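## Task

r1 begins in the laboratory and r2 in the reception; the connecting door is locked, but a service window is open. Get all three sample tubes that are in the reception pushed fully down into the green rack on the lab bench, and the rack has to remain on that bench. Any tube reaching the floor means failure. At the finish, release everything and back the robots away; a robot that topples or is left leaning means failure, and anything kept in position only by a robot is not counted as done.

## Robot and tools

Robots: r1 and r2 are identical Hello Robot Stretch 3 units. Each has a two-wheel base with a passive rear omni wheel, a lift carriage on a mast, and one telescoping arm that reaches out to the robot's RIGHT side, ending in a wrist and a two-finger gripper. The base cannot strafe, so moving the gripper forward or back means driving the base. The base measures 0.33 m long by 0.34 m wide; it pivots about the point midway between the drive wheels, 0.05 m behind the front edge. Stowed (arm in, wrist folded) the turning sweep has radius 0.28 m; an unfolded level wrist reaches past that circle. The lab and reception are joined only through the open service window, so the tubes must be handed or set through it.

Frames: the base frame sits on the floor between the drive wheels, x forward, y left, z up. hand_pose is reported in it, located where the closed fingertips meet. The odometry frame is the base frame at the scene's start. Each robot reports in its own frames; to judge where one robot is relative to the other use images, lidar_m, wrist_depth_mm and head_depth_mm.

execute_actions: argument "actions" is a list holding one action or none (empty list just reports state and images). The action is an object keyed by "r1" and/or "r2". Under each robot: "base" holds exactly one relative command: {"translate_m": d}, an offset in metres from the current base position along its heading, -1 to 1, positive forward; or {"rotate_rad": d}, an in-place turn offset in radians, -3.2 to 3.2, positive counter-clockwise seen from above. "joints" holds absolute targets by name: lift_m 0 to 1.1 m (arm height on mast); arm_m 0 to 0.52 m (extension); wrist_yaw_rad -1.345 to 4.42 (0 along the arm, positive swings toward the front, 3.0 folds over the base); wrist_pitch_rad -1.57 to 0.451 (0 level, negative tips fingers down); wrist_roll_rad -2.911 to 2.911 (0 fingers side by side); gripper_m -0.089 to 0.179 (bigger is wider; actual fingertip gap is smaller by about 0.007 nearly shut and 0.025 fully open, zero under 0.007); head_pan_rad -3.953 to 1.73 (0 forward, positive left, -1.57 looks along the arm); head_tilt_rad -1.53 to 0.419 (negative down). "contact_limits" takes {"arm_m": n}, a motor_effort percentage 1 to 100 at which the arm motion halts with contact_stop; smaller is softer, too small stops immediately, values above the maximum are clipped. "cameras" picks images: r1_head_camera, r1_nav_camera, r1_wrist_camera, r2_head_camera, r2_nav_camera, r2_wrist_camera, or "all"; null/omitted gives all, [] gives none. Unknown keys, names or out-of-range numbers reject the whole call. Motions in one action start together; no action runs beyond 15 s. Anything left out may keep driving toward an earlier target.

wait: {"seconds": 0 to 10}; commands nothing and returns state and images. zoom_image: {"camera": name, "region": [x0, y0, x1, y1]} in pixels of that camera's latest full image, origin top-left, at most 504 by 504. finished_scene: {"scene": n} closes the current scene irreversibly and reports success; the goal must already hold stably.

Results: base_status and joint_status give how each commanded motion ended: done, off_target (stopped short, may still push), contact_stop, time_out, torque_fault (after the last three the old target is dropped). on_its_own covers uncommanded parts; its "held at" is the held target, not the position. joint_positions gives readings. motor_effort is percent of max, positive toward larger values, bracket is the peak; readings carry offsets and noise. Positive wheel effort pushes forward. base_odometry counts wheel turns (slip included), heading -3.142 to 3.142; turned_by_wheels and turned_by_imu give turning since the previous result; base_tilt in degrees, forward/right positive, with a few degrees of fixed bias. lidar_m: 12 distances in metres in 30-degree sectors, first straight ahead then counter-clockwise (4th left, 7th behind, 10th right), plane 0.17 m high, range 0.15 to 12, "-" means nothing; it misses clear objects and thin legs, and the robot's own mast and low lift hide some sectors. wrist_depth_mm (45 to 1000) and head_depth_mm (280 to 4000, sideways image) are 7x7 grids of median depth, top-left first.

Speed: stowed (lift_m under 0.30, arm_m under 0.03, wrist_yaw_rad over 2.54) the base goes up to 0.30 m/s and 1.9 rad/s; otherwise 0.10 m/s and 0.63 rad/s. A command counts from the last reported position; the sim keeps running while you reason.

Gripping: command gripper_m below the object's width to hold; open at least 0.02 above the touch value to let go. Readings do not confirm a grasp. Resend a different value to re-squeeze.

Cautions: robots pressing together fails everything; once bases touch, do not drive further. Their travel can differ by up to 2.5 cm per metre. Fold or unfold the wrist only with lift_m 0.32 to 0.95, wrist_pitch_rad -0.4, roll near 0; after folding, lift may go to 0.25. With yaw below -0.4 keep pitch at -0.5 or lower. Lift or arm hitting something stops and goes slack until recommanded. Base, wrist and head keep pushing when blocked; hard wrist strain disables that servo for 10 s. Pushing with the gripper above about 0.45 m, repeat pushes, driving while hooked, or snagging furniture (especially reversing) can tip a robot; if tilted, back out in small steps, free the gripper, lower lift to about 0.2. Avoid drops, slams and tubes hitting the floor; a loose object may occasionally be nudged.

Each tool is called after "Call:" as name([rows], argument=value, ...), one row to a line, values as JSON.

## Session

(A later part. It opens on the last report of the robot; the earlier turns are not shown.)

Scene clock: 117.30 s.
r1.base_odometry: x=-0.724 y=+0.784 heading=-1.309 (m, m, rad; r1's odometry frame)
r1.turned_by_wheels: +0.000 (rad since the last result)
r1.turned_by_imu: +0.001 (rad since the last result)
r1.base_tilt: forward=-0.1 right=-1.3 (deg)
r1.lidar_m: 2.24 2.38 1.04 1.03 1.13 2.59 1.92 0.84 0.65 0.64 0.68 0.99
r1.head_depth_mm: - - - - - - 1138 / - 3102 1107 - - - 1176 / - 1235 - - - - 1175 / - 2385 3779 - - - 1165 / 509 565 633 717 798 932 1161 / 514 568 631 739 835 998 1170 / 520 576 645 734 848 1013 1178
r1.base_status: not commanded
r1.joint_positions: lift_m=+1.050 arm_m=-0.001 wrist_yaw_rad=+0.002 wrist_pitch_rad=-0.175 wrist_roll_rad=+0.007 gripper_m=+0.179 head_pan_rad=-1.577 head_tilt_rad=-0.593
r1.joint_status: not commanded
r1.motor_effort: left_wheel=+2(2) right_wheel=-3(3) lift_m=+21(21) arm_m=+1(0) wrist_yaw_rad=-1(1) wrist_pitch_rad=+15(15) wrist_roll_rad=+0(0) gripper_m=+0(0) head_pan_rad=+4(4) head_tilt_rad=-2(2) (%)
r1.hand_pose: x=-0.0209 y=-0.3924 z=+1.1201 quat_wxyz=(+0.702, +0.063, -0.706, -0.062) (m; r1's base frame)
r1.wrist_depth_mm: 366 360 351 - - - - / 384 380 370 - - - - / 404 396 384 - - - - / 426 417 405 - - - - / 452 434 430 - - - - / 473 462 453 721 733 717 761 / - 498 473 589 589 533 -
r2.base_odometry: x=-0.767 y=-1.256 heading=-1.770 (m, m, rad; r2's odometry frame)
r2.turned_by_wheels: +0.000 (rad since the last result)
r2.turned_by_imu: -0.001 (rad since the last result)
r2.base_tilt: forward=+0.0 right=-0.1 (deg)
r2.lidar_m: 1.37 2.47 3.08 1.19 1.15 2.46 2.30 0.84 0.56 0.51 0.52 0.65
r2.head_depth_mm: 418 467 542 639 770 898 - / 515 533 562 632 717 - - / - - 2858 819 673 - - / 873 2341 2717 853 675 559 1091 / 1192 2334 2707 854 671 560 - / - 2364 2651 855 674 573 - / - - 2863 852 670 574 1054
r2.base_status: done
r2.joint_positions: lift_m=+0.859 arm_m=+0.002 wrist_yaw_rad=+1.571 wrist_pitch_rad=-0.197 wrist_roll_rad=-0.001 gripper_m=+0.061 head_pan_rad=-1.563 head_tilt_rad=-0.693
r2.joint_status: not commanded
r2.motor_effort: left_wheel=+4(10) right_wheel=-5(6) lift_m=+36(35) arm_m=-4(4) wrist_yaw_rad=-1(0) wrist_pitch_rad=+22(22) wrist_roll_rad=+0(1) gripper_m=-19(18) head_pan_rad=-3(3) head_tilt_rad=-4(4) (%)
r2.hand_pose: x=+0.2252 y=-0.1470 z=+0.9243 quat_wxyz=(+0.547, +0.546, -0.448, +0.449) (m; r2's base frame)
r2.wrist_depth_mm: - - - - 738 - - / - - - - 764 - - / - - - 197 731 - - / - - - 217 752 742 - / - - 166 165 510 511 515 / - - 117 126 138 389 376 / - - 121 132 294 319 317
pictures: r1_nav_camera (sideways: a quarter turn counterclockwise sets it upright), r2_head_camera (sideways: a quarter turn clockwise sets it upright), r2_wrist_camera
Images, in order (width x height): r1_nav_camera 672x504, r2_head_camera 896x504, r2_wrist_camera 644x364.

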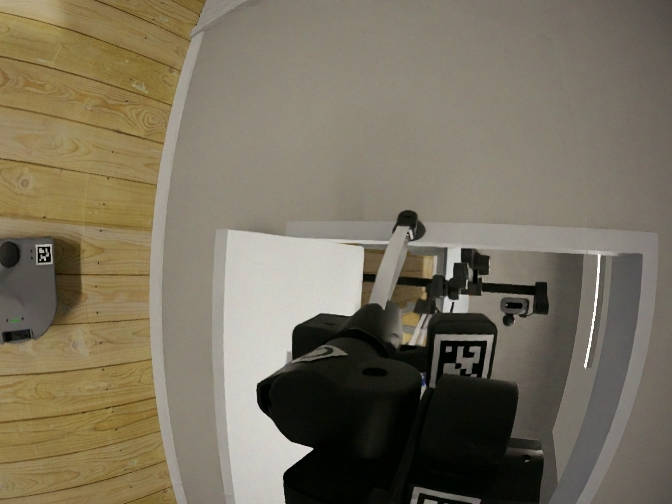

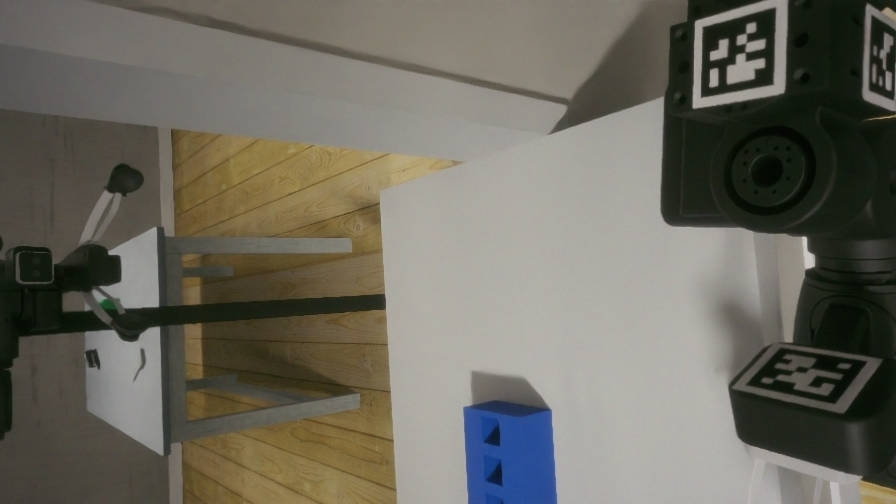

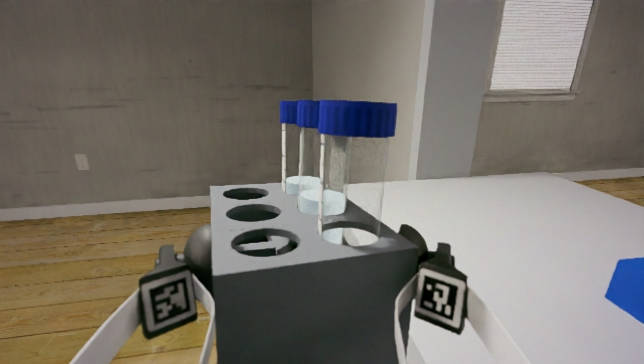

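Call:
execute_actions([
  {"r2":{"base":{"translate_m":0.07},"joints":{"wrist_yaw_rad":0.0}},"r1":{"base":{"translate_m":-0.08}}},
], cameras=[])

Call:
execute_actions([
  {"r2":{"joints":{"arm_m":0.2,"lift_m":0.8}}},
], cameras=["r2_wrist_camera","r2_head_camera","r1_wrist_camera"])

Scene clock: 119.50 s.
r1.base_odometry: x=-0.745 y=+0.861 heading=-1.309 (m, m, rad; r1's odometry frame)
r1.turned_by_wheels: +0.000 (rad since the last result)
r1.turned_by_imu: +0.000 (rad since the last result)
r1.base_tilt: forward=-0.2 right=-1.4 (deg)
r1.lidar_m: 2.31 2.47 1.06 1.10 1.09 2.51 1.90 0.83 0.64 0.63 0.67 0.98
r1.head_depth_mm: - - - - - - 1131 / - 3090 3869 - - - 1155 / - 1209 - - - - 1170 / - 2366 3812 - - - 1162 / - - 3282 979 744 635 1159 / 529 575 628 721 798 654 1166 / 511 569 638 727 842 1000 1168
r1.base_status: done
r1.joint_positions: lift_m=+1.050 arm_m=-0.001 wrist_yaw_rad=+0.002 wrist_pitch_rad=-0.175 wrist_roll_rad=+0.007 gripper_m=+0.179 head_pan_rad=-1.577 head_tilt_rad=-0.593
r1.joint_status: not commanded
r1.motor_effort: left_wheel=+2(3) right_wheel=-3(6) lift_m=+21(21) arm_m=+0(1) wrist_yaw_rad=-1(1) wrist_pitch_rad=+15(15) wrist_roll_rad=+0(0) gripper_m=+0(1) head_pan_rad=+4(4) head_tilt_rad=-3(2) (%)
r1.hand_pose: x=-0.0210 y=-0.3924 z=+1.1202 quat_wxyz=(+0.702, +0.063, -0.706, -0.062) (m; r1's base frame)
r1.wrist_depth_mm: 362 352 - - - - - / 379 368 - - - - - / 400 389 506 - - - - / 419 408 520 - - - - / 441 429 526 - - - - / 467 456 532 719 725 736 - / - 486 543 587 565 523 -
r2.base_odometry: x=-0.781 y=-1.324 heading=-1.770 (m, m, rad; r2's odometry frame)
r2.turned_by_wheels: +0.000 (rad since the last result)
r2.turned_by_imu: +0.000 (rad since the last result)
r2.base_tilt: forward=+0.0 right=+0.0 (deg)
r2.lidar_m: 1.34 2.40 2.99 1.18 3.82 2.55 2.37 0.83 0.55 0.51 0.51 0.64
r2.head_depth_mm: - 553 571 628 718 600 - / - - 2840 792 654 587 - / - - 2853 512 473 - - / 895 2351 2699 851 522 560 1107 / 1105 2106 2669 855 674 558 1098 / - 2337 2722 854 667 559 1089 / - - 2894 854 670 561 1084
r2.base_status: done
r2.joint_positions: lift_m=+0.859 arm_m=+0.002 wrist_yaw_rad=+0.001 wrist_pitch_rad=-0.197 wrist_roll_rad=-0.001 gripper_m=+0.061 head_pan_rad=-1.563 head_tilt_rad=-0.693
r2.joint_status: all done
r2.motor_effort: left_wheel=+4(10) right_wheel=-4(6) lift_m=+36(35) arm_m=-4(4) wrist_yaw_rad=-1(3) wrist_pitch_rad=+22(22) wrist_roll_rad=+0(0) gripper_m=-19(19) head_pan_rad=-3(3) head_tilt_rad=-4(4) (%)
r2.hand_pose: x=-0.0212 y=-0.3935 z=+0.9243 quat_wxyz=(+0.704, +0.070, -0.703, -0.069) (m; r2's base frame)
r2.wrist_depth_mm: - - - - - 267 281 / - - - - - 281 299 / - - - 196 383 296 319 / - - - 218 424 315 339 / 518 515 166 162 341 339 363 / 312 319 117 126 137 368 400 / 303 304 121 132 295 397 437
pictures: none
No camera images: the call's "cameras" was empty. Leave "cameras" out to get every camera's image.

Scene clock: 122.20 s.
r1.base_odometry: x=-0.745 y=+0.861 heading=-1.309 (m, m, rad; r1's odometry frame)
r1.turned_by_wheels: +0.000 (rad since the last result)
r1.turned_by_imu: +0.000 (rad since the last result)
r1.base_tilt: forward=-0.2 right=-1.4 (deg)
r1.lidar_m: 2.32 2.47 1.06 1.10 1.09 2.51 1.90 0.83 0.64 0.63 0.67 0.98
r1.head_depth_mm: - - - - - - 1130 / - 3181 3926 - - - 1158 / - 1328 - - - - 1166 / - 2393 3121 - - - 1153 / - - 3321 979 744 634 1152 / 529 573 629 720 796 654 1172 / 512 569 637 728 847 1001 1171
r1.base_status: not commanded
r1.joint_positions: lift_m=+1.050 arm_m=-0.001 wrist_yaw_rad=+0.002 wrist_pitch_rad=-0.175 wrist_roll_rad=+0.007 gripper_m=+0.179 head_pan_rad=-1.577 head_tilt_rad=-0.593
r1.joint_status: not commanded
r1.motor_effort: left_wheel=+2(2) right_wheel=-3(3) lift_m=+21(21) arm_m=+0(1) wrist_yaw_rad=-2(1) wrist_pitch_rad=+15(14) wrist_roll_rad=+0(0) gripper_m=+0(1) head_pan_rad=+3(3) head_tilt_rad=-2(2) (%)
r1.hand_pose: x=-0.0210 y=-0.3924 z=+1.1202 quat_wxyz=(+0.702, +0.063, -0.706, -0.062) (m; r1's base frame)
r1.wrist_depth_mm: 361 350 - - - - - / 380 369 - - - - - / 400 388 509 - - - - / 418 406 516 - - - - / 443 428 529 - - - - / 467 452 536 532 730 728 - / - 483 543 448 565 526 -
r2.base_odometry: x=-0.781 y=-1.324 heading=-1.770 (m, m, rad; r2's odometry frame)
r2.turned_by_wheels: +0.000 (rad since the last result)
r2.turned_by_imu: +0.000 (rad since the last result)
r2.base_tilt: forward=+0.0 right=-0.1 (deg)
r2.lidar_m: 1.34 2.40 3.02 1.18 3.80 2.54 2.36 0.83 0.55 0.50 0.51 0.64
r2.head_depth_mm: - 552 569 624 - - 1124 / - - 2859 868 - 557 1136 / - - 2880 724 - 559 1124 / 893 2347 2695 764 676 558 1110 / 1122 2126 2715 855 676 559 1102 / - 2355 2724 852 667 559 1089 / - - 2881 858 667 559 1085
r2.base_status: not commanded
r2.joint_positions: lift_m=+0.801 arm_m=+0.200 wrist_yaw_rad=+0.001 wrist_pitch_rad=-0.198 wrist_roll_rad=-0.001 gripper_m=+0.061 head_pan_rad=-1.563 head_tilt_rad=-0.693
r2.joint_status: all done
r2.motor_effort: left_wheel=+4(4) right_wheel=-4(4) lift_m=+13(31) arm_m=+2(5) wrist_yaw_rad=-1(1) wrist_pitch_rad=+22(22) wrist_roll_rad=+0(0) gripper_m=-18(19) head_pan_rad=-4(3) head_tilt_rad=-4(4) (%)
r2.hand_pose: x=-0.0214 y=-0.5912 z=+0.8653 quat_wxyz=(+0.704, +0.070, -0.703, -0.070) (m; r2's base frame)
r2.wrist_depth_mm: - - - - - - 160 / - - - - - - 161 / - - - 196 - 225 163 / - - - 217 - 228 164 / 393 393 167 162 - 231 166 / 302 303 117 127 138 229 167 / 243 233 121 133 225 224 170
pictures: r1_wrist_camera, r2_head_camera (sideways: a quarter turn clockwise sets it upright), r2_wrist_camera
Images, in order (width x height): r1_wrist_camera 644x364, r2_head_camera 896x504, r2_wrist_camera 644x364.

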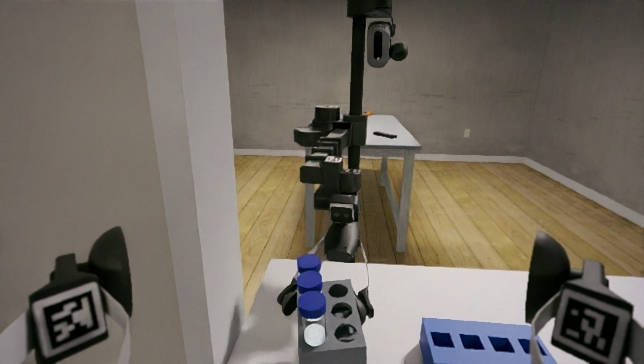

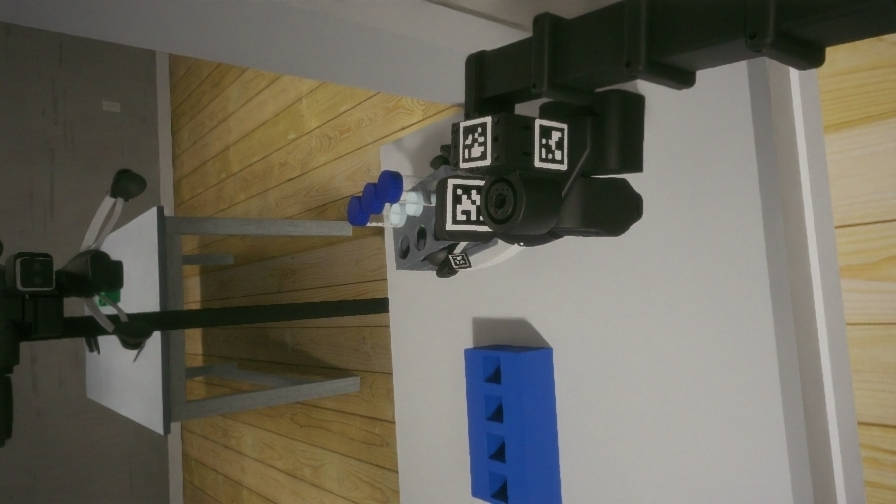

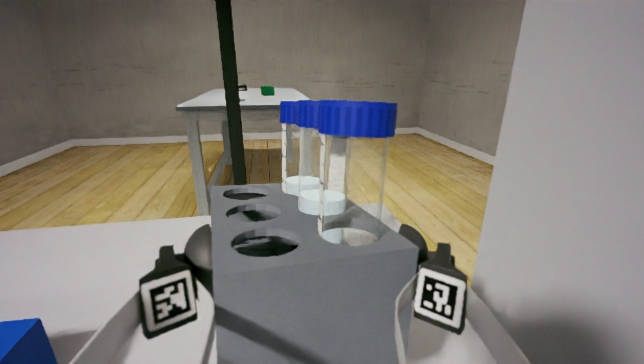

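Call:
execute_actions([
  {"r2":{"base":{"translate_m":0.02},"joints":{"arm_m":0.24,"lift_m":0.74}},"r1":{"base":{"translate_m":-0.02}}},
], cameras=["r2_wrist_camera"])

Scene clock: 124.17 s.
r1.base_odometry: x=-0.750 y=+0.881 heading=-1.309 (m, m, rad; r1's odometry frame)
r1.turned_by_wheels: +0.000 (rad since the last result)
r1.turned_by_imu: +0.000 (rad since the last result)
r1.base_tilt: forward=-0.1 right=-1.3 (deg)
r1.lidar_m: 2.34 2.48 1.06 1.09 1.10 2.48 1.89 0.83 0.64 0.63 0.67 0.98
r1.head_depth_mm: - - - - - - 1121 / - 3607 3908 - - - 1152 / - 2664 - - - - 1173 / - 2640 3334 - - - 1157 / - - 3497 976 744 637 1155 / 590 616 647 733 780 634 1159 / 509 566 635 723 839 996 1166
r1.base_status: done
r1.joint_positions: lift_m=+1.050 arm_m=-0.001 wrist_yaw_rad=+0.002 wrist_pitch_rad=-0.175 wrist_roll_rad=+0.007 gripper_m=+0.179 head_pan_rad=-1.577 head_tilt_rad=-0.593
r1.joint_status: not commanded
r1.motor_effort: left_wheel=+2(4) right_wheel=-3(6) lift_m=+21(21) arm_m=+0(1) wrist_yaw_rad=-1(2) wrist_pitch_rad=+14(14) wrist_roll_rad=+0(0) gripper_m=+1(0) head_pan_rad=+4(3) head_tilt_rad=-2(3) (%)
r1.hand_pose: x=-0.0210 y=-0.3924 z=+1.1202 quat_wxyz=(+0.702, +0.063, -0.706, -0.062) (m; r1's base frame)
r1.wrist_depth_mm: 362 353 - - - - - / 381 368 - - - - - / 399 386 - - - - - / 421 407 - - - - - / 444 426 - - - - - / 467 447 598 667 731 731 - / - 478 540 498 544 524 -
r2.base_odometry: x=-0.785 y=-1.344 heading=-1.770 (m, m, rad; r2's odometry frame)
r2.turned_by_wheels: +0.000 (rad since the last result)
r2.turned_by_imu: +0.000 (rad since the last result)
r2.base_tilt: forward=-0.1 right=+0.0 (deg)
r2.lidar_m: 1.33 2.37 2.98 1.18 2.58 2.56 2.38 0.82 0.54 0.50 0.51 0.64
r2.head_depth_mm: - 604 614 643 716 - - / - - 2839 848 - 552 1125 / - - 2839 800 - 558 1120 / 887 2335 2732 805 674 558 1114 / 905 2135 2685 855 673 558 1102 / - 2354 2709 854 669 560 1090 / - - 2835 855 668 559 1080
r2.base_status: done
r2.joint_positions: lift_m=+0.741 arm_m=+0.240 wrist_yaw_rad=+0.000 wrist_pitch_rad=-0.178 wrist_roll_rad=-0.001 gripper_m=+0.061 head_pan_rad=-1.563 head_tilt_rad=-0.693
r2.joint_status: all done
r2.motor_effort: left_wheel=+4(10) right_wheel=-4(8) lift_m=+12(12) arm_m=+3(3) wrist_yaw_rad=+0(0) wrist_pitch_rad=+13(22) wrist_roll_rad=+0(0) gripper_m=-19(18) head_pan_rad=-3(3) head_tilt_rad=-5(4) (%)
r2.hand_pose: x=-0.0214 y=-0.6326 z=+0.8103 quat_wxyz=(+0.705, +0.063, -0.704, -0.063) (m; r2's base frame)
r2.wrist_depth_mm: - - - - - - - / - - - - - - 176 / - - - 195 - - 177 / - - 881 210 - - 179 / 290 289 182 158 288 - 181 / 218 222 116 126 137 216 183 / 174 167 122 133 161 174 171
pictures: r2_wrist_camera
Images, in order (width x height): r2_wrist_camera 644x364.

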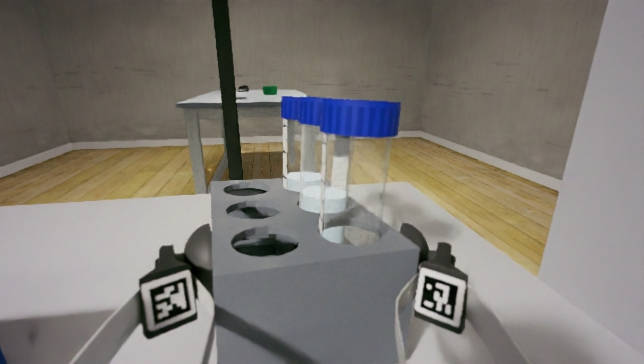

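Touching.

Call:
execute_actions([
  {"r2":{"joints":{"gripper_m":0.14,"lift_m":0.735}}},
], cameras=[])

Call:
execute_actions([
  {"r2":{"joints":{"arm_m":0,"lift_m":0.75}},"r1":{"joints":{"lift_m":0.75,"gripper_m":0.15}}},
], cameras=["r1_wrist_camera","r1_head_camera"])

Scene clock: 125.70 s.
r1.base_odometry: x=-0.750 y=+0.881 heading=-1.309 (m, m, rad; r1's odometry frame)
r1.turned_by_wheels: +0.000 (rad since the last result)
r1.turned_by_imu: +0.000 (rad since the last result)
r1.base_tilt: forward=-0.1 right=-1.3 (deg)
r1.lidar_m: 2.34 2.49 1.06 1.09 1.10 2.50 1.89 0.83 0.64 0.63 0.67 0.98
r1.head_depth_mm: - - - - - - 1128 / - 3635 3969 - - - 1150 / - 2668 - - - - 1160 / - 2659 3077 - - - 1160 / - - 3542 978 743 635 1153 / 590 615 648 733 774 635 1166 / 508 566 636 723 842 1000 1163
r1.base_status: not commanded
r1.joint_positions: lift_m=+1.050 arm_m=-0.001 wrist_yaw_rad=+0.002 wrist_pitch_rad=-0.175 wrist_roll_rad=+0.007 gripper_m=+0.179 head_pan_rad=-1.577 head_tilt_rad=-0.593
r1.joint_status: not commanded
r1.motor_effort: left_wheel=+2(2) right_wheel=-3(3) lift_m=+21(21) arm_m=+0(1) wrist_yaw_rad=-1(1) wrist_pitch_rad=+14(14) wrist_roll_rad=+0(0) gripper_m=+1(1) head_pan_rad=+4(4) head_tilt_rad=-3(2) (%)
r1.hand_pose: x=-0.0210 y=-0.3924 z=+1.1202 quat_wxyz=(+0.702, +0.063, -0.706, -0.062) (m; r1's base frame)
r1.wrist_depth_mm: 362 353 - - - - - / 377 369 - - - - - / 398 386 - - - - - / 416 406 - - - - - / 442 428 - - - - - / 466 450 589 663 725 732 - / - 481 543 520 539 526 -
r2.base_odometry: x=-0.785 y=-1.344 heading=-1.770 (m, m, rad; r2's odometry frame)
r2.turned_by_wheels: +0.000 (rad since the last result)
r2.turned_by_imu: +0.000 (rad since the last result)
r2.base_tilt: forward=+0.0 right=-0.1 (deg)
r2.lidar_m: 1.34 2.38 2.97 1.17 2.59 2.56 2.39 0.82 0.55 0.50 0.51 0.64
r2.head_depth_mm: - 604 614 645 711 587 - / - - 2845 851 - 558 1126 / - - 2846 851 - 559 1125 / 887 2309 2677 797 675 558 1110 / 902 2138 2752 854 675 558 1097 / - 2376 2716 851 669 560 1092 / - - 2855 851 668 560 1082
r2.base_status: not commanded
r2.joint_positions: lift_m=+0.736 arm_m=+0.240 wrist_yaw_rad=+0.001 wrist_pitch_rad=-0.176 wrist_roll_rad=-0.001 gripper_m=+0.140 head_pan_rad=-1.563 head_tilt_rad=-0.693
r2.joint_status: all done
r2.motor_effort: left_wheel=+4(4) right_wheel=-4(4) lift_m=+11(11) arm_m=+3(2) wrist_yaw_rad=-1(1) wrist_pitch_rad=+12(13) wrist_roll_rad=+0(1) gripper_m=+0(90) head_pan_rad=-4(3) head_tilt_rad=-4(4) (%)
r2.hand_pose: x=-0.0213 y=-0.6328 z=+0.8058 quat_wxyz=(+0.705, +0.063, -0.704, -0.062) (m; r2's base frame)
r2.wrist_depth_mm: - - - - - - - / - - - - - - 176 / - - - 128 - - 177 / - - 378 226 - - 179 / 280 298 201 164 279 - 181 / 211 - 121 127 139 212 183 / 176 162 122 133 155 161 168
pictures: none
No camera images: the call's "cameras" was empty. Leave "cameras" out to get every camera's image.

Scene clock: 129.27 s.
r1.base_odometry: x=-0.750 y=+0.881 heading=-1.309 (m, m, rad; r1's odometry frame)
r1.turned_by_wheels: +0.000 (rad since the last result)
r1.turned_by_imu: +0.000 (rad since the last result)
r1.base_tilt: forward=-0.1 right=-1.3 (deg)
r1.lidar_m: 2.34 2.49 1.06 1.09 1.10 2.49 1.90 0.83 0.64 0.63 0.67 0.98
r1.head_depth_mm: - - 3680 1005 753 610 1086 / - 3554 3209 997 758 617 1110 / - 2391 1104 987 727 625 1119 / - 2584 2958 983 701 621 - / - - 3515 975 747 636 1148 / 590 616 654 733 774 634 1161 / 508 564 633 724 838 992 1168
r1.base_status: not commanded
r1.joint_positions: lift_m=+0.750 arm_m=-0.001 wrist_yaw_rad=+0.002 wrist_pitch_rad=-0.174 wrist_roll_rad=+0.007 gripper_m=+0.150 head_pan_rad=-1.577 head_tilt_rad=-0.593
r1.joint_status: all done
r1.motor_effort: left_wheel=+2(2) right_wheel=-3(2) lift_m=+16(20) arm_m=+0(0) wrist_yaw_rad=-1(0) wrist_pitch_rad=+14(14) wrist_roll_rad=+0(0) gripper_m=-1(84) head_pan_rad=+3(4) head_tilt_rad=-3(3) (%)
r1.hand_pose: x=-0.0210 y=-0.3925 z=+0.8207 quat_wxyz=(+0.702, +0.062, -0.706, -0.061) (m; r1's base frame)
r1.wrist_depth_mm: 363 354 - - - - - / 377 369 - 970 - - - / 398 387 629 633 - - - / 415 402 449 313 410 382 383 / 444 352 310 313 312 325 316 / 453 - 235 236 238 239 240 / - 195 190 191 192 185 201
r2.base_odometry: x=-0.785 y=-1.344 heading=-1.770 (m, m, rad; r2's odometry frame)
r2.turned_by_wheels: +0.000 (rad since the last result)
r2.turned_by_imu: +0.000 (rad since the last result)
r2.base_tilt: forward=-0.1 right=-0.1 (deg)
r2.lidar_m: 1.34 2.38 2.97 1.18 2.58 2.56 2.39 0.82 0.54 0.50 0.51 0.64
r2.head_depth_mm: - 605 616 647 695 557 1140 / - - 2845 852 673 558 1116 / - - 2855 767 673 588 - / - 2215 2554 791 675 573 1120 / 2953 1204 2697 856 675 560 1104 / - 2227 2704 854 668 559 1088 / - - 2878 857 670 560 1083
r2.base_status: not commanded
r2.joint_positions: lift_m=+0.749 arm_m=+0.002 wrist_yaw_rad=+0.000 wrist_pitch_rad=-0.175 wrist_roll_rad=-0.001 gripper_m=+0.140 head_pan_rad=-1.563 head_tilt_rad=-0.693
r2.joint_status: all done
joint sent to its limit — the command would take r2.arm_m past its lower limit, so that joint was sent only as far as its limit.
r2.motor_effort: left_wheel=+4(4) right_wheel=-4(4) lift_m=+34(36) arm_m=-4(5) wrist_yaw_rad=+0(1) wrist_pitch_rad=+11(12) wrist_roll_rad=+0(1) gripper_m=+0(1) head_pan_rad=-4(3) head_tilt_rad=-4(4) (%)
r2.hand_pose: x=-0.0214 y=-0.3951 z=+0.8199 quat_wxyz=(+0.705, +0.062, -0.704, -0.062) (m; r2's base frame)
r2.wrist_depth_mm: - - - - - 278 280 / - - 898 - - 282 295 / - - - - - 301 316 / 317 325 468 365 417 314 337 / 272 282 311 310 310 328 359 / 234 - 232 233 234 237 380 / 191 180 185 186 186 179 187
pictures: r1_head_camera (sideways: a quarter turn clockwise sets it upright), r1_wrist_camera
Images, in order (width x height): r1_head_camera 896x504, r1_wrist_camera 644x364.

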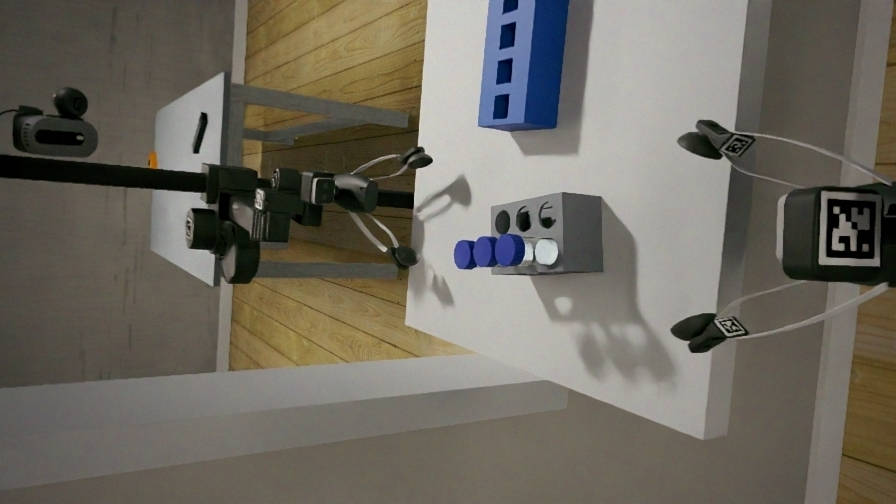

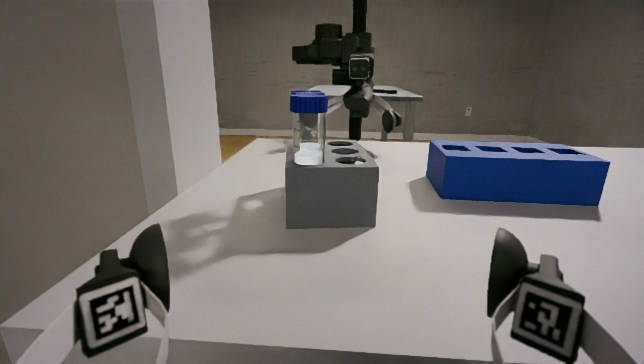

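Call:
execute_actions([
  {"r1":{"joints":{"lift_m":0.728,"arm_m":0.205}},"r2":{"base":{"translate_m":0.5},"joints":{"lift_m":0.9}}},
], cameras=[])

Call:
execute_actions([
  {"r1":{"joints":{"gripper_m":0.06}}},
], cameras=["r1_wrist_camera"])

Call:
execute_actions([
  {"r1":{"joints":{"lift_m":0.8}}},
], cameras=["r1_wrist_camera","r1_head_camera"])

Scene clock: 135.73 s.
r1.base_odometry: x=-0.750 y=+0.881 heading=-1.309 (m, m, rad; r1's odometry frame)
r1.turned_by_wheels: +0.000 (rad since the last result)
r1.turned_by_imu: +0.000 (rad since the last result)
r1.base_tilt: forward=-0.1 right=-1.3 (deg)
r1.lidar_m: 2.34 2.49 1.06 1.09 1.10 2.48 1.89 0.83 0.64 0.63 0.67 0.98
r1.head_depth_mm: - - 3647 1004 751 613 1069 / - 3574 3232 999 756 - 1140 / - 3013 3595 987 751 - 1140 / - 3449 3328 983 702 621 1152 / - - 3574 980 745 635 1150 / 588 616 655 733 779 634 1163 / 509 566 635 722 842 996 1168
r1.base_status: not commanded
r1.joint_positions: lift_m=+0.728 arm_m=+0.205 wrist_yaw_rad=+0.001 wrist_pitch_rad=-0.174 wrist_roll_rad=+0.007 gripper_m=+0.150 head_pan_rad=-1.577 head_tilt_rad=-0.593
r1.joint_status: all done
r1.motor_effort: left_wheel=+2(2) right_wheel=-3(3) lift_m=+17(15) arm_m=+4(4) wrist_yaw_rad=-1(1) wrist_pitch_rad=+14(14) wrist_roll_rad=+0(0) gripper_m=+0(1) head_pan_rad=+4(4) head_tilt_rad=-2(1) (%)
r1.hand_pose: x=-0.0213 y=-0.5979 z=+0.7988 quat_wxyz=(+0.702, +0.062, -0.706, -0.062) (m; r1's base frame)
r1.wrist_depth_mm: 211 - - - - - - / 212 291 - 102 - - - / 214 294 - - - - - / 215 296 348 213 353 329 236 / 216 260 230 124 152 251 188 / 197 - 105 106 109 111 194 / - 154 111 111 114 151 169
r2.base_odometry: x=-0.883 y=-1.834 heading=-1.769 (m, m, rad; r2's odometry frame)
r2.turned_by_wheels: +0.000 (rad since the last result)
r2.turned_by_imu: +0.000 (rad since the last result)
r2.base_tilt: forward=+0.0 right=-0.1 (deg)
r2.lidar_m: 1.17 1.88 2.35 1.25 1.22 3.07 2.89 0.72 0.48 0.44 0.45 0.56
r2.head_depth_mm: - 1253 2814 850 675 - - / - 1200 2694 866 675 - - / - 3570 2858 848 - - - / - 2358 2744 852 675 545 487 / - - 2853 870 673 559 488 / - - 2860 885 676 559 478 / - - 565 536 587 696 822
r2.base_status: done
r2.joint_positions: lift_m=+0.899 arm_m=+0.002 wrist_yaw_rad=+0.000 wrist_pitch_rad=-0.174 wrist_roll_rad=-0.001 gripper_m=+0.140 head_pan_rad=-1.563 head_tilt_rad=-0.693
r2.joint_status: all done
r2.motor_effort: left_wheel=+4(9) right_wheel=-4(6) lift_m=+34(34) arm_m=-4(4) wrist_yaw_rad=+0(0) wrist_pitch_rad=+11(11) wrist_roll_rad=+0(0) gripper_m=+0(0) head_pan_rad=-3(3) head_tilt_rad=-4(4) (%)
r2.hand_pose: x=-0.0214 y=-0.3951 z=+0.9701 quat_wxyz=(+0.705, +0.062, -0.704, -0.062) (m; r2's base frame)
r2.wrist_depth_mm: - - - - - - - / - - - - - - - / - - - - - - - / - - - - - 692 - / 305 - - - 627 615 516 / 299 - 476 469 474 405 407 / 289 365 380 376 376 339 344
pictures: none
No camera images: the call's "cameras" was empty. Leave "cameras" out to get every camera's image.

Scene clock: 137.13 s.
r1.base_odometry: x=-0.750 y=+0.881 heading=-1.309 (m, m, rad; r1's odometry frame)
r1.turned_by_wheels: +0.000 (rad since the last result)
r1.turned_by_imu: +0.000 (rad since the last result)
r1.base_tilt: forward=-0.1 right=-1.3 (deg)
r1.lidar_m: 2.34 2.49 1.06 1.09 1.10 2.50 1.89 0.83 0.64 0.63 0.67 0.97
r1.head_depth_mm: - - 3675 1001 752 611 1068 / - 3648 3158 996 759 - 1131 / - 3056 3581 988 771 - 1133 / - 3488 3318 983 729 620 1152 / - - 3580 982 748 636 1152 / 589 616 657 734 778 634 1163 / 507 566 633 723 837 1000 1172
r1.base_status: not commanded
r1.joint_positions: lift_m=+0.728 arm_m=+0.205 wrist_yaw_rad=+0.000 wrist_pitch_rad=-0.170 wrist_roll_rad=+0.005 gripper_m=+0.061 head_pan_rad=-1.577 head_tilt_rad=-0.593
r1.joint_status: all done
r1.motor_effort: left_wheel=+2(3) right_wheel=-2(3) lift_m=+17(17) arm_m=+4(4) wrist_yaw_rad=+0(2) wrist_pitch_rad=+11(14) wrist_roll_rad=+2(2) gripper_m=-17(89) head_pan_rad=+3(4) head_tilt_rad=-2(3) (%)
r1.hand_pose: x=-0.0216 y=-0.5981 z=+0.7997 quat_wxyz=(+0.703, +0.060, -0.706, -0.061) (m; r1's base frame)
r1.wrist_depth_mm: 212 - - - - - - / 213 293 - - - - - / 213 293 - - - - - / 215 297 349 196 392 333 238 / 217 260 130 126 145 251 189 / 198 198 118 121 125 208 194 / 160 154 126 128 133 154 164
r2.base_odometry: x=-0.883 y=-1.834 heading=-1.769 (m, m, rad; r2's odometry frame)
r2.turned_by_wheels: +0.000 (rad since the last result)
r2.turned_by_imu: +0.000 (rad since the last result)
r2.base_tilt: forward=-0.1 right=-0.1 (deg)
r2.lidar_m: 1.17 1.88 2.36 1.25 1.22 3.09 2.88 0.72 0.48 0.44 0.45 0.56
r2.head_depth_mm: - 1263 2852 850 672 - - / - 1202 2702 871 675 - - / - 3581 2898 849 - - - / - 2318 2688 853 674 545 487 / - - 2819 869 675 559 487 / - - 2848 889 676 561 478 / - - 565 535 584 696 822
r2.base_status: not commanded
r2.joint_positions: lift_m=+0.899 arm_m=+0.002 wrist_yaw_rad=+0.000 wrist_pitch_rad=-0.174 wrist_roll_rad=-0.001 gripper_m=+0.140 head_pan_rad=-1.563 head_tilt_rad=-0.693
r2.joint_status: not commanded
r2.motor_effort: left_wheel=+4(5) right_wheel=-4(4) lift_m=+34(34) arm_m=-4(4) wrist_yaw_rad=+0(0) wrist_pitch_rad=+11(11) wrist_roll_rad=+0(0) gripper_m=+0(1) head_pan_rad=-3(3) head_tilt_rad=-4(3) (%)
r2.hand_pose: x=-0.0214 y=-0.3951 z=+0.9701 quat_wxyz=(+0.705, +0.062, -0.704, -0.062) (m; r2's base frame)
r2.wrist_depth_mm: - - - - - - - / - - - - - - - / - - - - - - - / - - - - - 674 - / 307 - - - 624 619 510 / 299 - 472 469 474 407 410 / 290 366 379 376 379 340 348
pictures: r1_wrist_camera
Images, in order (width x height): r1_wrist_camera 644x364.

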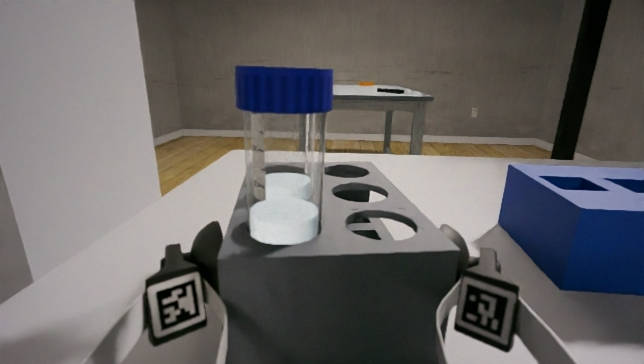

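Scene clock: 138.63 s.
r1.base_odometry: x=-0.750 y=+0.881 heading=-1.309 (m, m, rad; r1's odometry frame)
r1.turned_by_wheels: +0.000 (rad since the last result)
r1.turned_by_imu: +0.000 (rad since the last result)
r1.base_tilt: forward=-0.1 right=-1.3 (deg)
r1.lidar_m: 2.34 2.49 1.06 1.09 1.09 2.48 1.89 0.83 0.64 0.63 0.67 0.97
r1.head_depth_mm: - - 3635 1006 757 - - / - 3565 3249 994 - - 1107 / - 3035 3594 991 - 595 1119 / - 3370 3330 983 - 609 1154 / - - 3544 1001 743 638 1153 / 589 615 655 732 777 634 1166 / 509 566 634 724 842 997 1168
r1.base_status: not commanded
r1.joint_positions: lift_m=+0.800 arm_m=+0.205 wrist_yaw_rad=+0.000 wrist_pitch_rad=-0.195 wrist_roll_rad=+0.004 gripper_m=+0.061 head_pan_rad=-1.577 head_tilt_rad=-0.593
r1.joint_status: all done
r1.motor_effort: left_wheel=+1(2) right_wheel=-3(2) lift_m=+22(25) arm_m=+4(4) wrist_yaw_rad=+0(2) wrist_pitch_rad=+26(26) wrist_roll_rad=+2(2) gripper_m=-16(18) head_pan_rad=+4(4) head_tilt_rad=-3(2) (%)
r1.hand_pose: x=-0.0216 y=-0.5964 z=+0.8653 quat_wxyz=(+0.703, +0.069, -0.705, -0.069) (m; r1's base frame)
r1.wrist_depth_mm: 211 - - - - - - / 212 292 - - - - - / 214 294 - - - - - / 216 297 - 522 - - - / 217 300 378 144 395 397 402 / 218 284 128 130 133 246 224 / 223 235 127 128 131 231 211
r2.base_odometry: x=-0.883 y=-1.834 heading=-1.769 (m, m, rad; r2's odometry frame)
r2.turned_by_wheels: +0.000 (rad since the last result)
r2.turned_by_imu: +0.000 (rad since the last result)
r2.base_tilt: forward=+0.0 right=-0.1 (deg)
r2.lidar_m: 1.17 1.88 2.36 1.25 1.22 3.10 2.88 0.72 0.47 0.44 0.45 0.56
r2.head_depth_mm: - 3557 2829 849 671 - - / - 1299 2713 866 674 - - / - 3534 2878 850 - - - / - 2322 2728 851 674 545 487 / - - 2861 871 675 560 489 / - - 2874 887 674 561 478 / - - 564 536 586 698 822
r2.base_status: not commanded
r2.joint_positions: lift_m=+0.899 arm_m=+0.002 wrist_yaw_rad=+0.000 wrist_pitch_rad=-0.174 wrist_roll_rad=-0.001 gripper_m=+0.140 head_pan_rad=-1.563 head_tilt_rad=-0.693
r2.joint_status: not commanded
r2.motor_effort: left_wheel=+5(4) right_wheel=-4(4) lift_m=+34(34) arm_m=-4(4) wrist_yaw_rad=+0(0) wrist_pitch_rad=+11(11) wrist_roll_rad=+0(1) gripper_m=+1(0) head_pan_rad=-3(3) head_tilt_rad=-4(4) (%)
r2.hand_pose: x=-0.0214 y=-0.3951 z=+0.9701 quat_wxyz=(+0.705, +0.062, -0.704, -0.062) (m; r2's base frame)
r2.wrist_depth_mm: - - - - - - - / - - - - - - - / - - - - - 665 - / - - - - - - 582 / 306 - - - 621 632 498 / 299 - 474 469 473 399 410 / 290 363 378 378 378 343 346
pictures: r1_head_camera (sideways: a quarter turn clockwise sets it upright), r1_wrist_camera
Images, in order (width x height): r1_head_camera 896x504, r1_wrist_camera 644x364.

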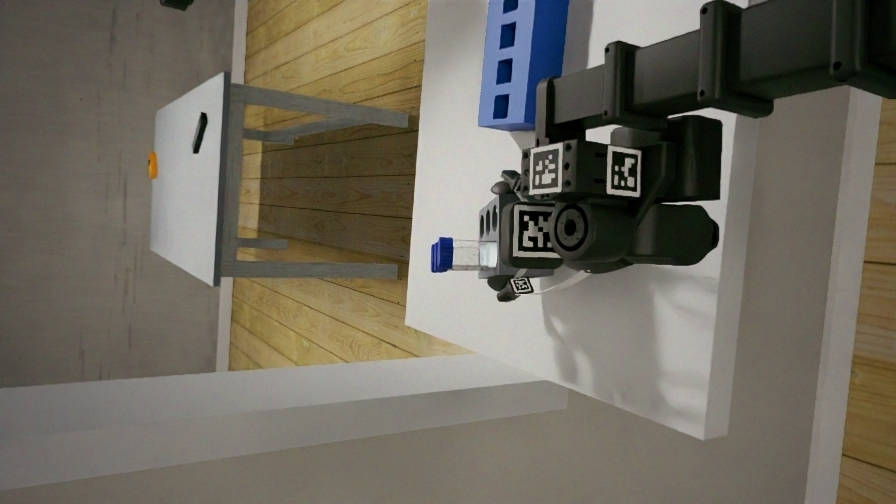

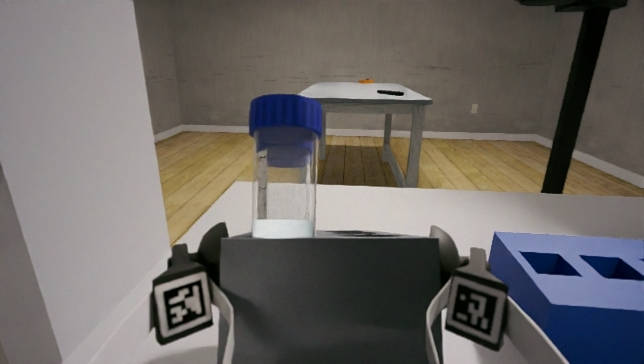

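Tilted; regrip harder.

Call:
execute_actions([
  {"r1":{"joints":{"lift_m":0.728}}},
], cameras=[])

Call:
execute_actions([
  {"r1":{"joints":{"gripper_m":0.13}}},
], cameras=[])

Call:
execute_actions([
  {"r1":{"joints":{"arm_m":0.24,"lift_m":0.72}}},
], cameras=[])

Call:
execute_actions([
  {"r1":{"joints":{"gripper_m":0.05}}},
], cameras=["r1_wrist_camera"])

Call:
execute_actions([
  {"r1":{"joints":{"lift_m":0.78}}},
], cameras=["r1_wrist_camera"])

Scene clock: 140.50 s.
r1.base_odometry: x=-0.750 y=+0.881 heading=-1.309 (m, m, rad; r1's odometry frame)
r1.turned_by_wheels: +0.000 (rad since the last result)
r1.turned_by_imu: +0.000 (rad since the last result)
r1.base_tilt: forward=-0.1 right=-1.4 (deg)
r1.lidar_m: 2.33 2.49 1.06 1.09 1.10 2.50 1.89 0.83 0.64 0.63 0.67 0.98
r1.head_depth_mm: - - 3710 1007 751 612 1068 / - 3615 3205 990 760 - 1135 / - 3011 3622 990 757 - 1127 / - 3406 3362 984 712 621 1157 / - - 3571 983 744 639 1152 / 589 616 655 732 778 636 1166 / 508 565 635 723 843 995 1171
r1.base_status: not commanded
r1.joint_positions: lift_m=+0.728 arm_m=+0.205 wrist_yaw_rad=+0.000 wrist_pitch_rad=-0.150 wrist_roll_rad=+0.006 gripper_m=+0.061 head_pan_rad=-1.577 head_tilt_rad=-0.593
r1.joint_status: all done
r1.motor_effort: left_wheel=+3(2) right_wheel=-3(3) lift_m=+15(20) arm_m=+4(4) wrist_yaw_rad=+0(0) wrist_pitch_rad=+0(26) wrist_roll_rad=+0(2) gripper_m=-13(14) head_pan_rad=+3(4) head_tilt_rad=-2(2) (%)
r1.hand_pose: x=-0.0215 y=-0.5994 z=+0.8047 quat_wxyz=(+0.703, +0.053, -0.707, -0.054) (m; r1's base frame)
r1.wrist_depth_mm: 212 - - - - - - / 213 293 - - - - - / 214 295 - - - - - / 215 297 420 242 427 430 253 / 216 265 144 140 169 254 189 / 200 209 128 128 128 214 194 / 167 162 137 135 136 164 171
r2.base_odometry: x=-0.883 y=-1.834 heading=-1.769 (m, m, rad; r2's odometry frame)
r2.turned_by_wheels: +0.000 (rad since the last result)
r2.turned_by_imu: +0.000 (rad since the last result)
r2.base_tilt: forward=+0.0 right=+0.0 (deg)
r2.lidar_m: 1.17 1.88 2.36 1.25 1.22 3.08 2.88 0.72 0.48 0.44 0.45 0.56
r2.head_depth_mm: - 1262 2841 847 673 - - / - 1207 2668 865 671 - - / - 3627 2886 855 - - - / - 2352 2726 852 676 546 488 / - - 2864 872 676 560 487 / - - 2859 889 674 560 478 / - - 565 536 587 697 823
r2.base_status: not commanded
r2.joint_positions: lift_m=+0.899 arm_m=+0.002 wrist_yaw_rad=+0.000 wrist_pitch_rad=-0.174 wrist_roll_rad=-0.001 gripper_m=+0.140 head_pan_rad=-1.563 head_tilt_rad=-0.693
r2.joint_status: not commanded
r2.motor_effort: left_wheel=+4(4) right_wheel=-4(4) lift_m=+34(34) arm_m=-4(4) wrist_yaw_rad=+0(0) wrist_pitch_rad=+11(11) wrist_roll_rad=+0(0) gripper_m=+0(0) head_pan_rad=-3(3) head_tilt_rad=-4(4) (%)
r2.hand_pose: x=-0.0214 y=-0.3951 z=+0.9701 quat_wxyz=(+0.705, +0.062, -0.704, -0.062) (m; r2's base frame)
r2.wrist_depth_mm: - - - - - - - / - - - - - - - / - - - - - - - / - - - - - 690 - / 304 - - - 628 627 515 / 298 - 478 468 466 399 407 / 292 367 379 378 375 340 345
pictures: none
No camera images: the call's "cameras" was empty. Leave "cameras" out to get every camera's image.

Scene clock: 141.70 s.
r1.base_odometry: x=-0.750 y=+0.881 heading=-1.309 (m, m, rad; r1's odometry frame)
r1.turned_by_wheels: +0.000 (rad since the last result)
r1.turned_by_imu: +0.000 (rad since the last result)
r1.base_tilt: forward=-0.1 right=-1.4 (deg)
r1.lidar_m: 2.34 2.49 1.06 1.09 1.10 2.50 1.89 0.83 0.64 0.63 0.67 0.97
r1.head_depth_mm: - - 3669 1005 748 613 1069 / - 3552 3221 993 757 - 1129 / - 3024 3629 988 760 - 1134 / - 3500 3377 977 729 622 1153 / - - 3481 982 746 637 1156 / 590 617 655 734 777 635 1167 / 509 565 634 722 838 994 1171
r1.base_status: not commanded
r1.joint_positions: lift_m=+0.728 arm_m=+0.205 wrist_yaw_rad=+0.000 wrist_pitch_rad=-0.166 wrist_roll_rad=+0.007 gripper_m=+0.130 head_pan_rad=-1.577 head_tilt_rad=-0.593
r1.joint_status: all done
r1.motor_effort: left_wheel=+2(2) right_wheel=-3(3) lift_m=+16(17) arm_m=+3(3) wrist_yaw_rad=+0(0) wrist_pitch_rad=+9(9) wrist_roll_rad=+0(0) gripper_m=+0(82) head_pan_rad=+3(4) head_tilt_rad=-2(3) (%)
r1.hand_pose: x=-0.0215 y=-0.5984 z=+0.8008 quat_wxyz=(+0.703, +0.059, -0.707, -0.059) (m; r1's base frame)
r1.wrist_depth_mm: 212 - - - - - - / 213 292 - - - - - / 214 295 - - - - - / 216 298 389 201 366 337 239 / 217 265 137 135 157 252 189 / 199 - 130 129 130 - 195 / 168 155 138 137 139 158 169
r2.base_odometry: x=-0.883 y=-1.834 heading=-1.769 (m, m, rad; r2's odometry frame)
r2.turned_by_wheels: +0.000 (rad since the last result)
r2.turned_by_imu: +0.000 (rad since the last result)
r2.base_tilt: forward=+0.0 right=+0.0 (deg)
r2.lidar_m: 1.17 1.88 2.36 1.25 1.22 3.09 2.88 0.72 0.48 0.44 0.45 0.56
r2.head_depth_mm: - 1256 2867 851 672 - - / - 1194 2718 869 675 - - / - 3589 2816 849 - - - / - 2350 2743 856 677 545 488 / - - 2854 871 676 560 488 / - - 2848 888 677 560 478 / - - 564 535 587 695 822
r2.base_status: not commanded
r2.joint_positions: lift_m=+0.899 arm_m=+0.002 wrist_yaw_rad=+0.000 wrist_pitch_rad=-0.174 wrist_roll_rad=-0.001 gripper_m=+0.140 head_pan_rad=-1.563 head_tilt_rad=-0.693
r2.joint_status: not commanded
r2.motor_effort: left_wheel=+4(4) right_wheel=-4(4) lift_m=+34(34) arm_m=-4(4) wrist_yaw_rad=+0(0) wrist_pitch_rad=+11(11) wrist_roll_rad=+0(0) gripper_m=+1(0) head_pan_rad=-4(3) head_tilt_rad=-3(4) (%)
r2.hand_pose: x=-0.0214 y=-0.3951 z=+0.9701 quat_wxyz=(+0.705, +0.062, -0.704, -0.062) (m; r2's base frame)
r2.wrist_depth_mm: - - - - - - - / - - - - - - - / - - - - - - - / - - - - - 677 - / 304 - - - 632 629 515 / 299 - 471 475 473 401 411 / 289 366 380 378 379 341 345
pictures: none
No camera images: the call's "cameras" was empty. Leave "cameras" out to get every camera's image.

Scene clock: 143.00 s.
r1.base_odometry: x=-0.750 y=+0.881 heading=-1.309 (m, m, rad; r1's odometry frame)
r1.turned_by_wheels: +0.000 (rad since the last result)
r1.turned_by_imu: +0.000 (rad since the last result)
r1.base_tilt: forward=-0.1 right=-1.3 (deg)
r1.lidar_m: 2.34 2.49 1.06 1.09 1.10 2.50 1.90 0.83 0.64 0.63 0.67 0.97
r1.head_depth_mm: - - 3636 1005 753 613 1087 / - 3576 3243 990 762 - - / - 3078 3618 992 777 - 1129 / - 3432 3324 984 726 620 1151 / - - 3582 978 745 635 1154 / 590 619 654 734 774 632 1165 / 509 564 633 725 835 1000 1171
r1.base_status: not commanded
r1.joint_positions: lift_m=+0.720 arm_m=+0.240 wrist_yaw_rad=+0.000 wrist_pitch_rad=-0.167 wrist_roll_rad=+0.007 gripper_m=+0.130 head_pan_rad=-1.577 head_tilt_rad=-0.593
r1.joint_status: all done
r1.motor_effort: left_wheel=+2(2) right_wheel=-3(3) lift_m=+17(15) arm_m=+3(5) wrist_yaw_rad=+0(1) wrist_pitch_rad=+10(10) wrist_roll_rad=+0(0) gripper_m=-1(0) head_pan_rad=+4(4) head_tilt_rad=-3(3) (%)
r1.hand_pose: x=-0.0216 y=-0.6333 z=+0.7924 quat_wxyz=(+0.703, +0.059, -0.707, -0.060) (m; r1's base frame)
r1.wrist_depth_mm: 209 - - - - - - / 210 - 91 - - - - / 211 - - - - - - / 212 294 331 173 311 371 207 / 214 246 109 116 135 241 177 / 187 - 99 100 100 - 174 / - 145 105 105 106 142 153
r2.base_odometry: x=-0.883 y=-1.834 heading=-1.769 (m, m, rad; r2's odometry frame)
r2.turned_by_wheels: +0.000 (rad since the last result)
r2.turned_by_imu: +0.000 (rad since the last result)
r2.base_tilt: forward=-0.1 right=-0.1 (deg)
r2.lidar_m: 1.17 1.88 2.35 1.25 1.22 3.08 2.88 0.72 0.48 0.44 0.44 0.56
r2.head_depth_mm: - 1230 2835 848 674 - - / - 1223 2693 865 675 - - / - 3596 2890 853 - - - / - 2337 2700 850 674 546 487 / - - 2886 871 676 560 488 / - - 2833 887 676 560 477 / - - 565 535 585 694 825
r2.base_status: not commanded
r2.joint_positions: lift_m=+0.899 arm_m=+0.002 wrist_yaw_rad=+0.000 wrist_pitch_rad=-0.174 wrist_roll_rad=-0.001 gripper_m=+0.140 head_pan_rad=-1.563 head_tilt_rad=-0.693
r2.joint_status: not commanded
r2.motor_effort: left_wheel=+4(4) right_wheel=-4(4) lift_m=+34(34) arm_m=-4(4) wrist_yaw_rad=+0(0) wrist_pitch_rad=+11(11) wrist_roll_rad=+1(0) gripper_m=+0(0) head_pan_rad=-3(3) head_tilt_rad=-4(4) (%)
r2.hand_pose: x=-0.0214 y=-0.3951 z=+0.9701 quat_wxyz=(+0.705, +0.062, -0.704, -0.062) (m; r2's base frame)
r2.wrist_depth_mm: - - - - - - - / - - - - - - - / - - - - - - - / - - - - - 687 - / 306 - - - 628 616 550 / 299 - 474 472 473 401 405 / 290 365 382 374 377 338 343
pictures: none
No camera images: the call's "cameras" was empty. Leave "cameras" out to get every camera's image.

Scene clock: 144.30 s.
r1.base_odometry: x=-0.750 y=+0.881 heading=-1.309 (m, m, rad; r1's odometry frame)
r1.turned_by_wheels: +0.000 (rad since the last result)
r1.turned_by_imu: +0.000 (rad since the last result)
r1.base_tilt: forward=-0.1 right=-1.3 (deg)
r1.lidar_m: 2.33 2.49 1.06 1.09 1.10 2.50 1.90 0.83 0.64 0.63 0.67 0.98
r1.head_depth_mm: - - 3619 998 753 612 1074 / - 3604 3180 995 759 - - / - 3060 3564 991 783 - 1131 / - 3512 3347 980 729 621 1151 / - - 3482 983 745 635 1143 / 590 617 656 734 772 635 1167 / 508 564 635 724 842 998 1174
r1.base_status: not commanded
r1.joint_positions: lift_m=+0.720 arm_m=+0.240 wrist_yaw_rad=+0.000 wrist_pitch_rad=-0.168 wrist_roll_rad=+0.005 gripper_m=+0.051 head_pan_rad=-1.577 head_tilt_rad=-0.593
r1.joint_status: all done
r1.motor_effort: left_wheel=+2(2) right_wheel=-3(3) lift_m=+17(16) arm_m=+5(4) wrist_yaw_rad=+1(0) wrist_pitch_rad=+10(10) wrist_roll_rad=+1(1) gripper_m=-22(93) head_pan_rad=+3(4) head_tilt_rad=-2(2) (%)
r1.hand_pose: x=-0.0216 y=-0.6333 z=+0.7923 quat_wxyz=(+0.703, +0.059, -0.706, -0.060) (m; r1's base frame)
r1.wrist_depth_mm: 209 - - - - - - / 210 - - 197 - - - / 211 - - - - - - / 212 294 329 164 339 374 207 / 213 246 117 117 120 241 176 / 186 187 117 120 124 200 174 / 150 145 126 127 131 147 154
r2.base_odometry: x=-0.883 y=-1.834 heading=-1.769 (m, m, rad; r2's odometry frame)
r2.turned_by_wheels: +0.000 (rad since the last result)
r2.turned_by_imu: +0.000 (rad since the last result)
r2.base_tilt: forward=-0.1 right=-0.1 (deg)
r2.lidar_m: 1.17 1.87 2.35 1.25 1.22 3.08 2.88 0.72 0.48 0.44 0.45 0.56
r2.head_depth_mm: - 1235 2832 850 674 - - / - 1217 2706 864 673 - - / - 3589 2847 850 - - - / - 2355 2680 851 675 546 488 / - - 2876 868 674 559 487 / - - 2894 891 674 560 478 / - - 565 536 584 696 824
r2.base_status: not commanded
r2.joint_positions: lift_m=+0.899 arm_m=+0.002 wrist_yaw_rad=+0.000 wrist_pitch_rad=-0.174 wrist_roll_rad=-0.001 gripper_m=+0.140 head_pan_rad=-1.563 head_tilt_rad=-0.693
r2.joint_status: not commanded
r2.motor_effort: left_wheel=+4(4) right_wheel=-4(4) lift_m=+34(34) arm_m=-4(4) wrist_yaw_rad=+0(0) wrist_pitch_rad=+11(11) wrist_roll_rad=+0(0) gripper_m=+1(1) head_pan_rad=-4(4) head_tilt_rad=-3(3) (%)
r2.hand_pose: x=-0.0214 y=-0.3951 z=+0.9701 quat_wxyz=(+0.705, +0.062, -0.704, -0.062) (m; r2's base frame)
r2.wrist_depth_mm: - - - - - - - / - - - - - - - / - - - - - - - / - - - - - 681 - / 304 - - - 620 625 547 / 300 - 468 472 471 404 409 / 291 372 379 378 376 340 345
pictures: r1_wrist_camera
Images, in order (width x height): r1_wrist_camera 644x364.

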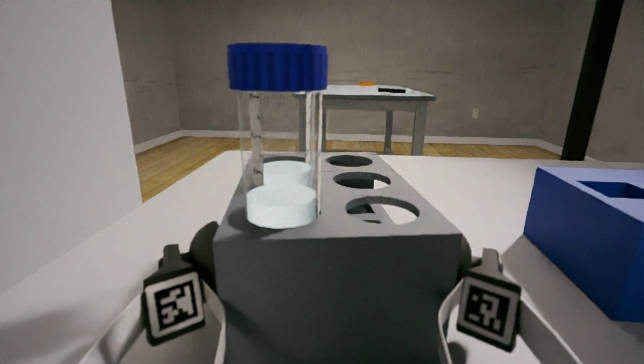

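Scene clock: 145.67 s.
r1.base_odometry: x=-0.750 y=+0.881 heading=-1.309 (m, m, rad; r1's odometry frame)
r1.turned_by_wheels: +0.000 (rad since the last result)
r1.turned_by_imu: +0.000 (rad since the last result)
r1.base_tilt: forward=-0.2 right=-1.4 (deg)
r1.lidar_m: 2.34 2.49 1.06 1.09 1.10 2.49 1.90 0.82 0.64 0.63 0.67 0.98
r1.head_depth_mm: - - 3598 997 754 640 - / - 3590 3190 996 759 - 1112 / - 3023 3611 989 - 604 1130 / - 3478 3319 990 - 606 1149 / - - 3543 999 745 636 1148 / 589 616 652 732 775 637 1159 / 507 565 634 724 832 999 1178
r1.base_status: not commanded
r1.joint_positions: lift_m=+0.780 arm_m=+0.240 wrist_yaw_rad=+0.001 wrist_pitch_rad=-0.185 wrist_roll_rad=+0.006 gripper_m=+0.054 head_pan_rad=-1.577 head_tilt_rad=-0.593
r1.joint_status: all done
r1.motor_effort: left_wheel=+1(2) right_wheel=-3(3) lift_m=+22(19) arm_m=+3(4) wrist_yaw_rad=+0(2) wrist_pitch_rad=+20(20) wrist_roll_rad=+1(1) gripper_m=-16(23) head_pan_rad=+3(4) head_tilt_rad=-3(1) (%)
r1.hand_pose: x=-0.0213 y=-0.6321 z=+0.8476 quat_wxyz=(+0.702, +0.066, -0.706, -0.066) (m; r1's base frame)
r1.wrist_depth_mm: 207 - - - - - - / 209 - - - - - - / 211 - - - - - - / 212 291 - - - - - / 214 295 132 132 132 367 368 / 215 262 129 129 129 238 205 / 206 214 126 125 126 217 173
r2.base_odometry: x=-0.883 y=-1.834 heading=-1.769 (m, m, rad; r2's odometry frame)
r2.turned_by_wheels: +0.000 (rad since the last result)
r2.turned_by_imu: +0.000 (rad since the last result)
r2.base_tilt: forward=+0.0 right=-0.1 (deg)
r2.lidar_m: 1.16 1.88 2.35 1.25 1.22 3.08 2.88 0.72 0.48 0.44 0.44 0.56
r2.head_depth_mm: - 3611 2822 849 673 - - / - 1292 2737 870 674 - - / - 3617 2835 849 - - - / - 2330 2702 853 675 544 487 / - - 2865 869 674 559 489 / - - 2871 887 675 560 478 / - - 564 535 586 694 825
r2.base_status: not commanded
r2.joint_positions: lift_m=+0.899 arm_m=+0.002 wrist_yaw_rad=+0.000 wrist_pitch_rad=-0.174 wrist_roll_rad=-0.001 gripper_m=+0.140 head_pan_rad=-1.563 head_tilt_rad=-0.693
r2.joint_status: not commanded
r2.motor_effort: left_wheel=+4(4) right_wheel=-4(4) lift_m=+34(34) arm_m=-4(4) wrist_yaw_rad=+0(0) wrist_pitch_rad=+11(11) wrist_roll_rad=+0(1) gripper_m=+0(0) head_pan_rad=-3(3) head_tilt_rad=-4(4) (%)
r2.hand_pose: x=-0.0214 y=-0.3951 z=+0.9701 quat_wxyz=(+0.705, +0.062, -0.704, -0.062) (m; r2's base frame)
r2.wrist_depth_mm: - - - - - - - / - - - - - - - / - - - - - 641 - / - - - - - - - / 302 - - - 635 629 555 / 298 - 472 471 472 401 412 / 290 366 376 376 379 342 346
pictures: r1_wrist_camera
Images, in order (width x height): r1_wrist_camera 644x364.

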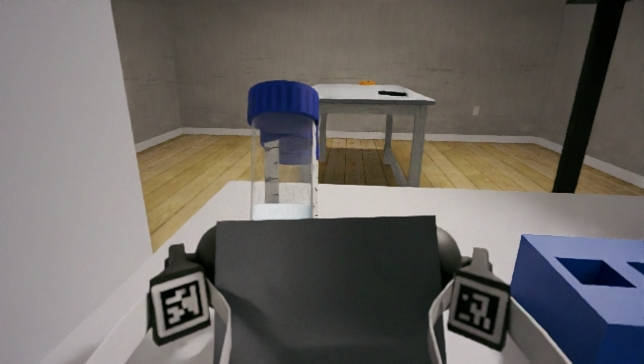

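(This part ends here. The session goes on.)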